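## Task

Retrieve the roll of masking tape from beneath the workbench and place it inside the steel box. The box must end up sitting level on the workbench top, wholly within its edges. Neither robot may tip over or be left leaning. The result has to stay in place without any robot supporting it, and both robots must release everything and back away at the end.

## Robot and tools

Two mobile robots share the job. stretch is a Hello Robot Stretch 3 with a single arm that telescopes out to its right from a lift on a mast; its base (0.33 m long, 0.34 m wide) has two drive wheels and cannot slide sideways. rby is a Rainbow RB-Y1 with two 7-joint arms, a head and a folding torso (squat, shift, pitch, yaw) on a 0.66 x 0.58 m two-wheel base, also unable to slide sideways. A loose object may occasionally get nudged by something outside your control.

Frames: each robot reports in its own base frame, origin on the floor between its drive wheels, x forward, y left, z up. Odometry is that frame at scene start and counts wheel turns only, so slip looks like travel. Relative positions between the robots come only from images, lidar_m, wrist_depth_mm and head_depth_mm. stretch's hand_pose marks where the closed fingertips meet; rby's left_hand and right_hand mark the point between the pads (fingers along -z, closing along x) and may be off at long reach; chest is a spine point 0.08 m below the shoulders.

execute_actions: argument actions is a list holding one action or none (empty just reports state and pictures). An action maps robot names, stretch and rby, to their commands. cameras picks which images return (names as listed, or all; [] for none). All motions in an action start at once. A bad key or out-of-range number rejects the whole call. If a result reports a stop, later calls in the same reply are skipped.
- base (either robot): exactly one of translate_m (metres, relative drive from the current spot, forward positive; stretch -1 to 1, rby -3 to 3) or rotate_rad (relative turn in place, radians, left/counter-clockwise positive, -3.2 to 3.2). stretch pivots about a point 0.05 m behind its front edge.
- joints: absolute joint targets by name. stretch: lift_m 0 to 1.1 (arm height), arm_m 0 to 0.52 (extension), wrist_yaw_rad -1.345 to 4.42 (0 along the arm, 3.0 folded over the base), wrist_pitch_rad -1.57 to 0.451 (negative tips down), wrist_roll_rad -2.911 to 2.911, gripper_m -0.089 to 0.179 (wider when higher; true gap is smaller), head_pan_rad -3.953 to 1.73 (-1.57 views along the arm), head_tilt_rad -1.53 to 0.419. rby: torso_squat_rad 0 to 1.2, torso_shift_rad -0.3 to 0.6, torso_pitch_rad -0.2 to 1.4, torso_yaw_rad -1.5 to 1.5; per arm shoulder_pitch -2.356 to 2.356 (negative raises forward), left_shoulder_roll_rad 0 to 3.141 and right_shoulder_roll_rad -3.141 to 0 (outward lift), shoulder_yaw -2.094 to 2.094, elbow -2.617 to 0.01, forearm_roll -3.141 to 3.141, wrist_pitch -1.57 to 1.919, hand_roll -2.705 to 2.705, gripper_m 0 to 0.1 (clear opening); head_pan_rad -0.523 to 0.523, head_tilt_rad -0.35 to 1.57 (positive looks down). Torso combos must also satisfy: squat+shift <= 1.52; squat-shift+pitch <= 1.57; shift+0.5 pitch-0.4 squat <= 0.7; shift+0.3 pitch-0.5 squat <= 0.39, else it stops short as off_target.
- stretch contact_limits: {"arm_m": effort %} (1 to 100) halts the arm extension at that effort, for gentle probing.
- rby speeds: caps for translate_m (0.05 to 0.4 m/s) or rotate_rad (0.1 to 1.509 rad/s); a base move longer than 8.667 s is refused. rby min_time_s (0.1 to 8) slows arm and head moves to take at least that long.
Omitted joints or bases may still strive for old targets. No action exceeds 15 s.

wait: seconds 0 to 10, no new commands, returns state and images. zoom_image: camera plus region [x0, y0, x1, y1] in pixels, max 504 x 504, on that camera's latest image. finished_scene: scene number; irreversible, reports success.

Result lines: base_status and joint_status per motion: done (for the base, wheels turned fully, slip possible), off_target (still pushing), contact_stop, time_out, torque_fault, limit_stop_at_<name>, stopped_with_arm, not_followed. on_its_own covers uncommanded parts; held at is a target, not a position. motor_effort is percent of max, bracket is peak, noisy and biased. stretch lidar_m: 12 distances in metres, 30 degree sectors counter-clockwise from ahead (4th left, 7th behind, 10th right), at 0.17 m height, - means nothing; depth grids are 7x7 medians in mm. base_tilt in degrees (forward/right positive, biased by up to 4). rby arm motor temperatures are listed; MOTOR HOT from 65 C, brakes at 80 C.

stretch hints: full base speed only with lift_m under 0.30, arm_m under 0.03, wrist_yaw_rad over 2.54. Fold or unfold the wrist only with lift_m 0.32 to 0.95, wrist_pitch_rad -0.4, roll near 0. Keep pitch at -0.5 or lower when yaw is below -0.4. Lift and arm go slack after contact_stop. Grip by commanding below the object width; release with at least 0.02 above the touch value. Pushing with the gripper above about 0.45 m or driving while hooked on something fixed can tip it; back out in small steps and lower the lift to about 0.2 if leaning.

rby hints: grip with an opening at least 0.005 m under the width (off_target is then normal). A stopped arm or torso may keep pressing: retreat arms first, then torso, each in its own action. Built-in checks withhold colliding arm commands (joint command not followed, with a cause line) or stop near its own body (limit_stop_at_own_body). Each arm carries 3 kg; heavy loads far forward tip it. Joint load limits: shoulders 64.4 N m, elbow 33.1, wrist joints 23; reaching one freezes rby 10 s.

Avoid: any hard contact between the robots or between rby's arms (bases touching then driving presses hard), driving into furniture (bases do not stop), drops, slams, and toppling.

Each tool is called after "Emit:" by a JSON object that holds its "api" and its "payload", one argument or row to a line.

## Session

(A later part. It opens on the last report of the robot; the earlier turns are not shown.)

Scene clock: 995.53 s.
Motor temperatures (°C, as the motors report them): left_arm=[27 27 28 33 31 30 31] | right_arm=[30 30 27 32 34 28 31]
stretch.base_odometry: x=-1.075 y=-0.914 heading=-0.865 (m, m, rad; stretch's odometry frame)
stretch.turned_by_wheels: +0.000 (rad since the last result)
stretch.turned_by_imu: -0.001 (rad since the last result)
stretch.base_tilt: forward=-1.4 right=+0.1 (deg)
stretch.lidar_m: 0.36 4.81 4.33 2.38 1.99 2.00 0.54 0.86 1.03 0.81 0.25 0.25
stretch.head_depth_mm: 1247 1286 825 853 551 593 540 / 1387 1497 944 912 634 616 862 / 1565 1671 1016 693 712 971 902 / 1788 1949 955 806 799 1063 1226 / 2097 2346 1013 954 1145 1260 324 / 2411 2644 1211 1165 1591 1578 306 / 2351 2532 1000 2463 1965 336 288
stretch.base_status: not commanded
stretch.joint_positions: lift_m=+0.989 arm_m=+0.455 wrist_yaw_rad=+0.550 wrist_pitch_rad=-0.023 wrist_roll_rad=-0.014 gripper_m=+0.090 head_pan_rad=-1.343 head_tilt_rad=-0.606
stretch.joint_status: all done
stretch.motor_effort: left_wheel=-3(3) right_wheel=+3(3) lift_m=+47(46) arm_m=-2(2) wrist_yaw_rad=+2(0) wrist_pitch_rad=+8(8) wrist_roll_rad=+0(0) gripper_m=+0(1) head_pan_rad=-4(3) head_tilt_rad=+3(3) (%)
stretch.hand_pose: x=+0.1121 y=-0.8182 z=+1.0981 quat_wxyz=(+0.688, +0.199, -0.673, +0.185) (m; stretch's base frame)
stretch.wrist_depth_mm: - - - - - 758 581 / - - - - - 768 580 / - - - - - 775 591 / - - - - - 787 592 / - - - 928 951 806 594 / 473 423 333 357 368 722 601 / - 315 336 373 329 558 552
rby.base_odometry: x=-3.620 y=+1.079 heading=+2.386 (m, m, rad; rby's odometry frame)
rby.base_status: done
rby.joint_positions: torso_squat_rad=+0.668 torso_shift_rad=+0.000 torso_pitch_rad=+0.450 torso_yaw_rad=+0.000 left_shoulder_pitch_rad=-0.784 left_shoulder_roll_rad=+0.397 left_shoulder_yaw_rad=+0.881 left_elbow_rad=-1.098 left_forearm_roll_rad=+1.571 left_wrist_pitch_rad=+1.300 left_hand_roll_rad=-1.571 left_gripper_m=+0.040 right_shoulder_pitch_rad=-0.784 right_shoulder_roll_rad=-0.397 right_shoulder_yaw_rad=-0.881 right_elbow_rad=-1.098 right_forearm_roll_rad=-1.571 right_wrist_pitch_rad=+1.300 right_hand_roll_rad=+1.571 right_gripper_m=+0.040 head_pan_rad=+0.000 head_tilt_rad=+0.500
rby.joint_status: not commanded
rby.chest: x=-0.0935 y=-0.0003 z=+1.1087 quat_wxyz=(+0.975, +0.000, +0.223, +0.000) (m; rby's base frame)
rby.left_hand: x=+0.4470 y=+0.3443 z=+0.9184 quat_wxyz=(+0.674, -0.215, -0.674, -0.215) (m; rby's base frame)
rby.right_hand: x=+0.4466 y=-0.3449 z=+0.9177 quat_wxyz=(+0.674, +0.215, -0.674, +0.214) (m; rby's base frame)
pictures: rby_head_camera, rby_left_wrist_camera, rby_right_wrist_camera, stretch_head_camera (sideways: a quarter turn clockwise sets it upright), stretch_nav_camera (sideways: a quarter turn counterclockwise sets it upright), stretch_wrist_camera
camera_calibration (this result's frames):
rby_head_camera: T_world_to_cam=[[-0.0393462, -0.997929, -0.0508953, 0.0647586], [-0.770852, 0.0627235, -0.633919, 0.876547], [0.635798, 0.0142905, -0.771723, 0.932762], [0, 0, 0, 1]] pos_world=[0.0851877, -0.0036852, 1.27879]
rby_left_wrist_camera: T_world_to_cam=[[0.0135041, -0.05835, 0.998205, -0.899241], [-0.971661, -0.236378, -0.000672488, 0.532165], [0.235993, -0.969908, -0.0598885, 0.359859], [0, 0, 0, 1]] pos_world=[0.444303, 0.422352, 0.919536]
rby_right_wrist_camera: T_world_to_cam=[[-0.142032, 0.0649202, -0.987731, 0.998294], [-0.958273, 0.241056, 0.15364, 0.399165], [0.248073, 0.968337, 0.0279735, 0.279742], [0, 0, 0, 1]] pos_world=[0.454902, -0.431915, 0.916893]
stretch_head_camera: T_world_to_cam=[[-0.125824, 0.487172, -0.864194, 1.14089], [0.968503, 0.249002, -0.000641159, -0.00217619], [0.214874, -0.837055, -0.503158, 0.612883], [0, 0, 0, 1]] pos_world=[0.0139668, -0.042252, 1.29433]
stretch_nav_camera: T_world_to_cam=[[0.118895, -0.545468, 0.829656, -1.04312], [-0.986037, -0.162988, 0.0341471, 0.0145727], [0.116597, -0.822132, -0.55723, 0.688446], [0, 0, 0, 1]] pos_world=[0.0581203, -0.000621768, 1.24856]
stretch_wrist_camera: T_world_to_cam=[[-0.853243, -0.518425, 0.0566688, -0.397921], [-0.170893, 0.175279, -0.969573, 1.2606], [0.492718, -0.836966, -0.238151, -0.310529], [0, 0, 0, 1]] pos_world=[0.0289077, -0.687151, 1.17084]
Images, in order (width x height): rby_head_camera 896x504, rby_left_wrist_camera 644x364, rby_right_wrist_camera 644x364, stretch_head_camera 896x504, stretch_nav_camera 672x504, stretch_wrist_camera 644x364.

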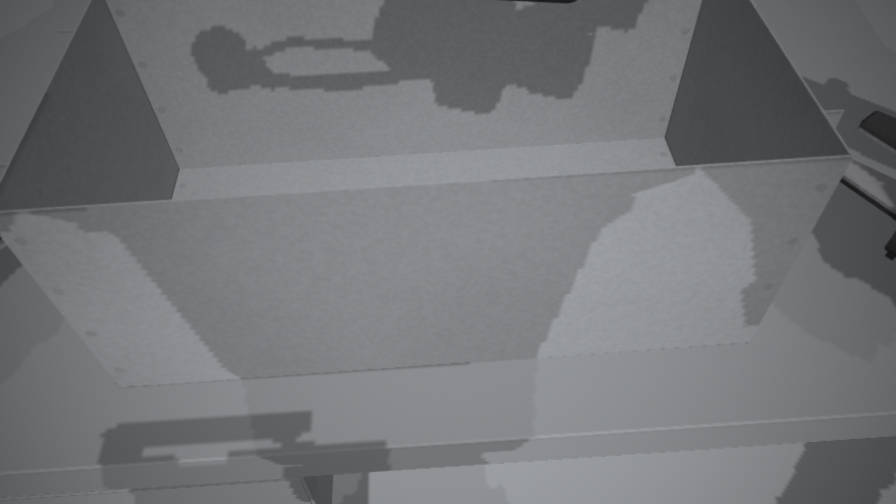

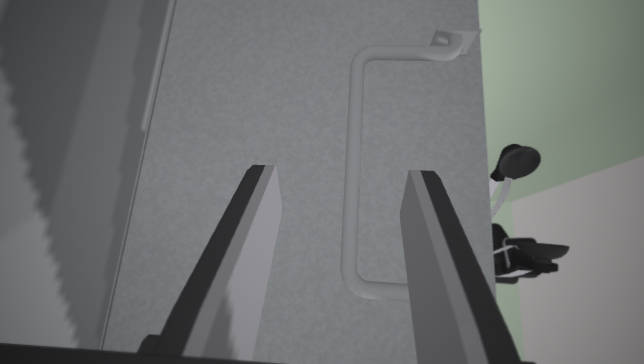

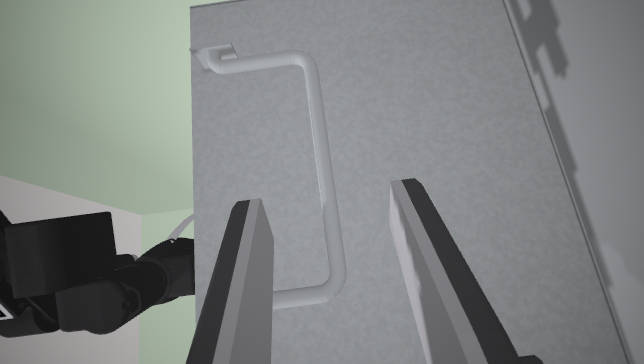

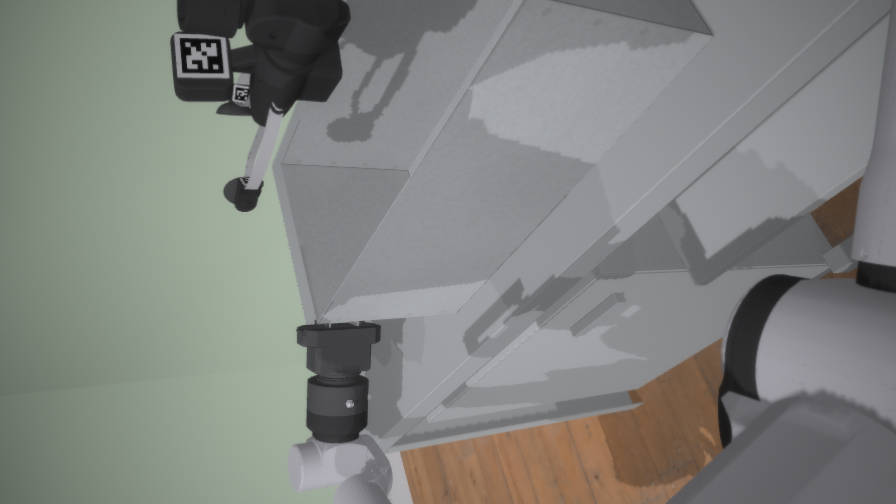

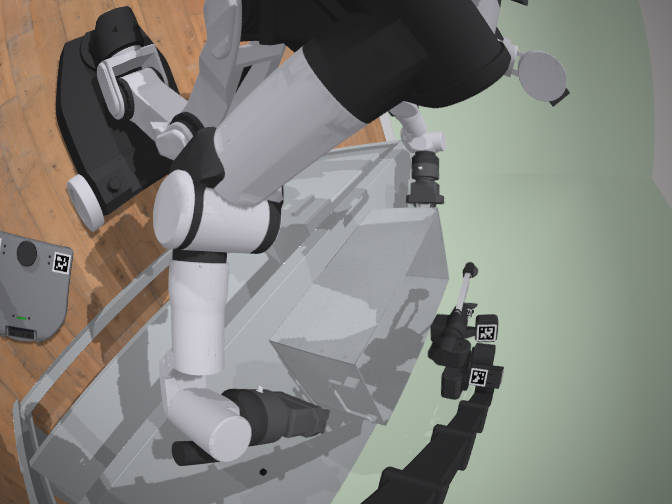

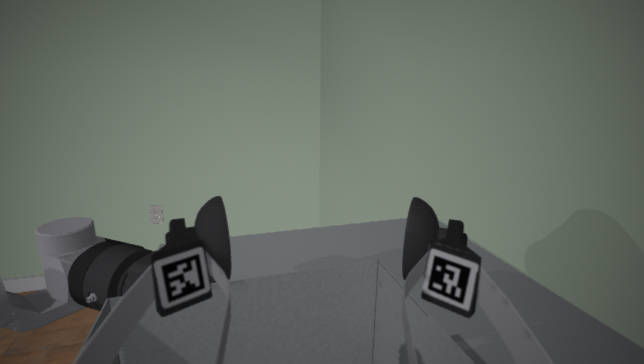

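Emit:
{"api": "execute_actions", "payload": {
  "actions": [
    {"stretch": {"joints": {"lift_m": 1.09, "arm_m": 0.2}}, "rby": {"base": {"translate_m": -0.3}, "joints": {"head_tilt_rad": 0.15}}}
  ]
}}

Scene clock: 1009.13 s.
Motor temperatures (°C, as the motors report them): left_arm=[27 27 28 33 31 30 31] | right_arm=[30 30 27 32 34 28 31]
stretch.base_odometry: x=-1.075 y=-0.914 heading=-0.865 (m, m, rad; stretch's odometry frame)
stretch.turned_by_wheels: +0.000 (rad since the last result)
stretch.turned_by_imu: -0.002 (rad since the last result)
stretch.base_tilt: forward=-1.4 right=+0.1 (deg)
stretch.lidar_m: 0.34 0.60 4.31 2.38 1.99 2.00 0.54 0.85 1.03 0.81 0.78 0.49
stretch.head_depth_mm: 1217 - 827 856 552 594 548 / 1397 - 949 913 634 617 864 / 1564 1674 1017 694 712 973 374 / 1795 1941 957 806 798 1073 1251 / 2092 2319 1431 951 1144 1390 1320 / 2409 2639 2728 1168 1597 1573 1330 / 2359 2538 2686 2463 1952 1587 1325
stretch.base_status: not commanded
stretch.joint_positions: lift_m=+1.089 arm_m=+0.200 wrist_yaw_rad=+0.550 wrist_pitch_rad=-0.022 wrist_roll_rad=-0.014 gripper_m=+0.090 head_pan_rad=-1.343 head_tilt_rad=-0.606
stretch.joint_status: all done
stretch.motor_effort: left_wheel=-3(3) right_wheel=+3(3) lift_m=+47(48) arm_m=-2(3) wrist_yaw_rad=-1(1) wrist_pitch_rad=+7(7) wrist_roll_rad=+0(0) gripper_m=-1(1) head_pan_rad=-3(3) head_tilt_rad=+3(3) (%)
stretch.hand_pose: x=+0.1122 y=-0.5632 z=+1.1985 quat_wxyz=(+0.688, +0.198, -0.673, +0.186) (m; stretch's base frame)
stretch.wrist_depth_mm: - - - - - - 751 / - - - - - - 764 / - - - - - - 776 / - - - - - - 800 / - - - - - - 776 / 628 594 908 579 612 901 788 / - - - 596 627 503 706
rby.base_odometry: x=-3.402 y=+0.874 heading=+2.385 (m, m, rad; rby's odometry frame)
rby.base_status: done
rby.joint_positions: torso_squat_rad=+0.668 torso_shift_rad=+0.000 torso_pitch_rad=+0.450 torso_yaw_rad=+0.000 left_shoulder_pitch_rad=-0.784 left_shoulder_roll_rad=+0.397 left_shoulder_yaw_rad=+0.881 left_elbow_rad=-1.098 left_forearm_roll_rad=+1.571 left_wrist_pitch_rad=+1.300 left_hand_roll_rad=-1.571 left_gripper_m=+0.040 right_shoulder_pitch_rad=-0.784 right_shoulder_roll_rad=-0.397 right_shoulder_yaw_rad=-0.881 right_elbow_rad=-1.098 right_forearm_roll_rad=-1.571 right_wrist_pitch_rad=+1.300 right_hand_roll_rad=+1.571 right_gripper_m=+0.040 head_pan_rad=+0.000 head_tilt_rad=+0.150
rby.joint_status: all done
rby.chest: x=-0.0936 y=-0.0002 z=+1.1087 quat_wxyz=(+0.975, +0.000, +0.223, +0.000) (m; rby's base frame)
rby.left_hand: x=+0.4470 y=+0.3443 z=+0.9184 quat_wxyz=(+0.674, -0.215, -0.674, -0.215) (m; rby's base frame)
rby.right_hand: x=+0.4466 y=-0.3449 z=+0.9177 quat_wxyz=(+0.674, +0.215, -0.674, +0.214) (m; rby's base frame)
pictures: rby_head_camera, rby_left_wrist_camera, rby_right_wrist_camera, stretch_head_camera (sideways: a quarter turn clockwise sets it upright), stretch_nav_camera (sideways: a quarter turn counterclockwise sets it upright), stretch_wrist_camera
camera_calibration (this result's frames):
rby_head_camera: T_world_to_cam=[[-0.0197421, -0.997932, -0.0611717, 0.0776735], [-0.506693, 0.0627309, -0.859841, 1.16204], [0.8619, 0.0140202, -0.506884, 0.590995], [0, 0, 0, 1]] pos_world=[0.0809549, -0.00366895, 1.30349]
rby_left_wrist_camera: T_world_to_cam=[[0.0134391, -0.0582596, 0.998211, -0.899268], [-0.971664, -0.236364, -0.000713453, 0.532188], [0.235982, -0.969917, -0.0597853, 0.35977], [0, 0, 0, 1]] pos_world=[0.444294, 0.422346, 0.919548]
rby_right_wrist_camera: T_world_to_cam=[[-0.141938, 0.0648993, -0.987746, 0.998317], [-0.958296, 0.241025, 0.153543, 0.399234], [0.248036, 0.968346, 0.027982, 0.279713], [0, 0, 0, 1]] pos_world=[0.454905, -0.431874, 0.916957]
stretch_head_camera: T_world_to_cam=[[-0.125821, 0.487159, -0.864202, 1.1409], [0.968503, 0.249002, -0.000641548, -0.00217569], [0.214875, -0.837063, -0.503144, 0.612865], [0, 0, 0, 1]] pos_world=[0.0139668, -0.0422522, 1.29433]
stretch_nav_camera: T_world_to_cam=[[0.118892, -0.545455, 0.829665, -1.04314], [-0.986037, -0.162987, 0.0341461, 0.014574], [0.116599, -0.82214, -0.557216, 0.688429], [0, 0, 0, 1]] pos_world=[0.0581205, -0.000622614, 1.24856]
stretch_wrist_camera: T_world_to_cam=[[-0.853033, -0.518771, 0.0566624, -0.271498], [-0.170108, 0.173769, -0.969983, 1.31287], [0.493353, -0.837067, -0.236477, -0.0753634], [0, 0, 0, 1]] pos_world=[0.0289129, -0.432064, 1.27102]
Images, in order (width x height): rby_head_camera 896x504, rby_left_wrist_camera 644x364, rby_right_wrist_camera 644x364, stretch_head_camera 896x504, stretch_nav_camera 672x504, stretch_wrist_camera 644x364.

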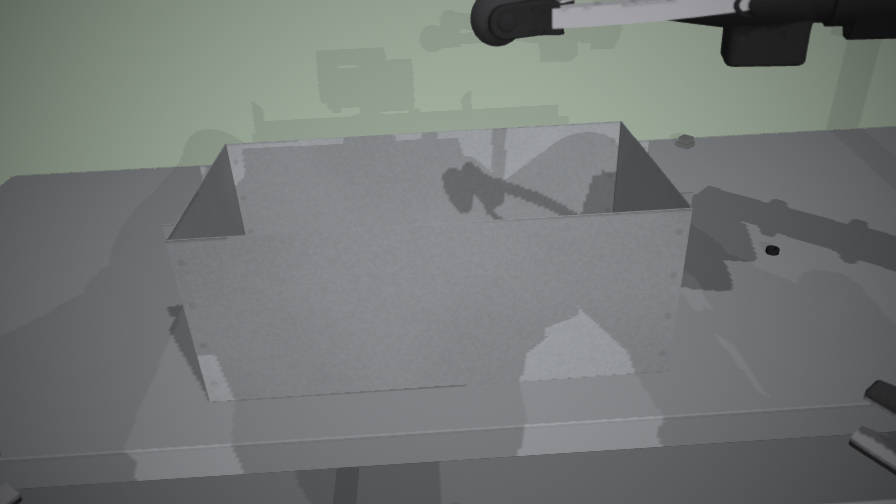

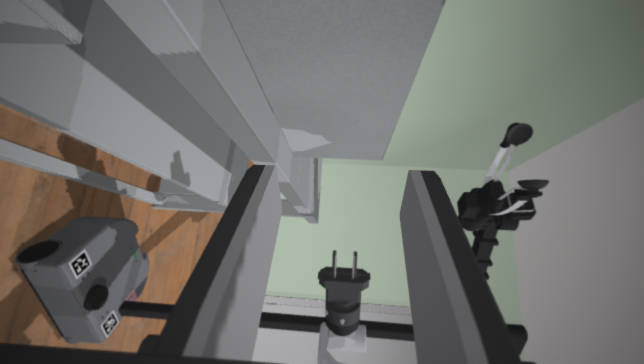

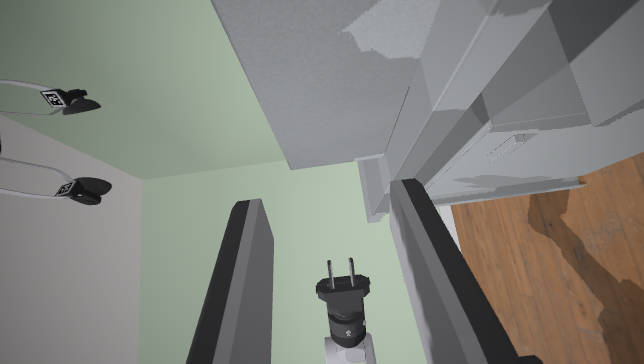

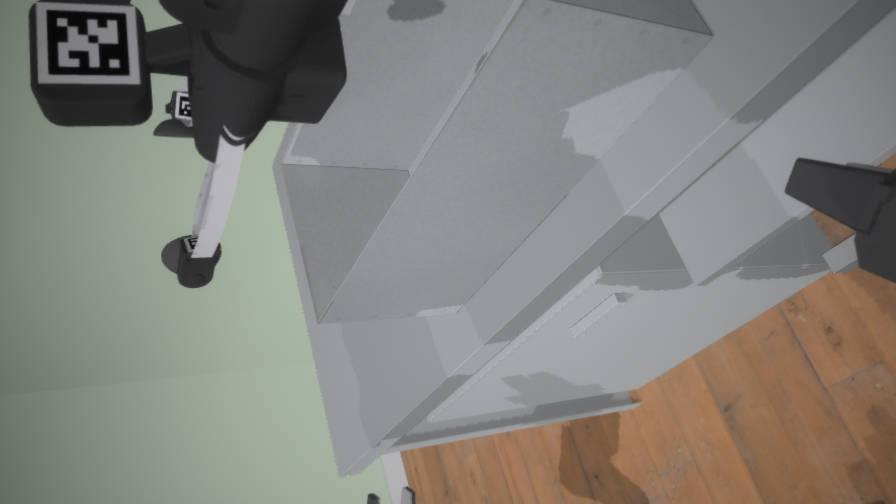

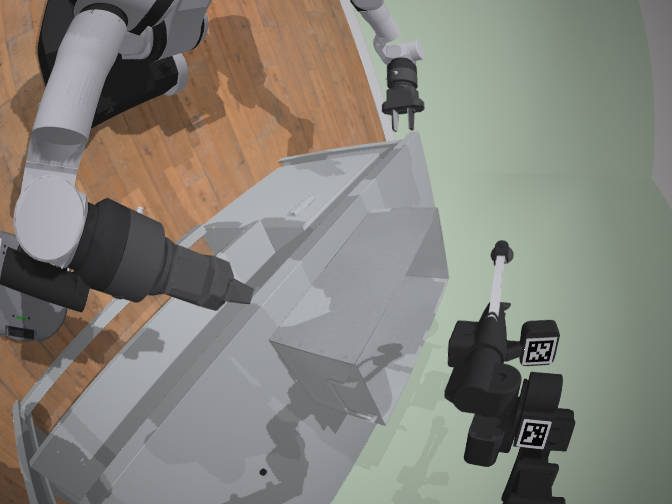

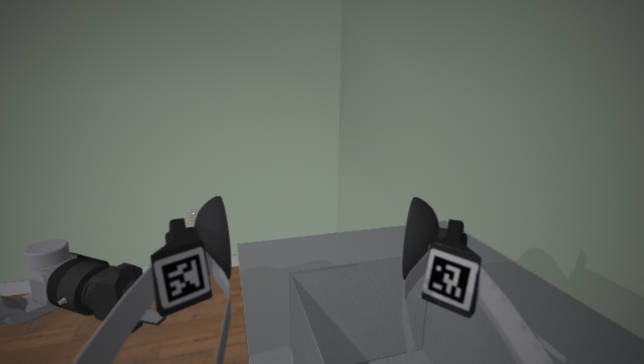

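Emit:
{"api": "finished_scene", "payload": {
  "scene": 2
}}

The scene is finished: the task was done.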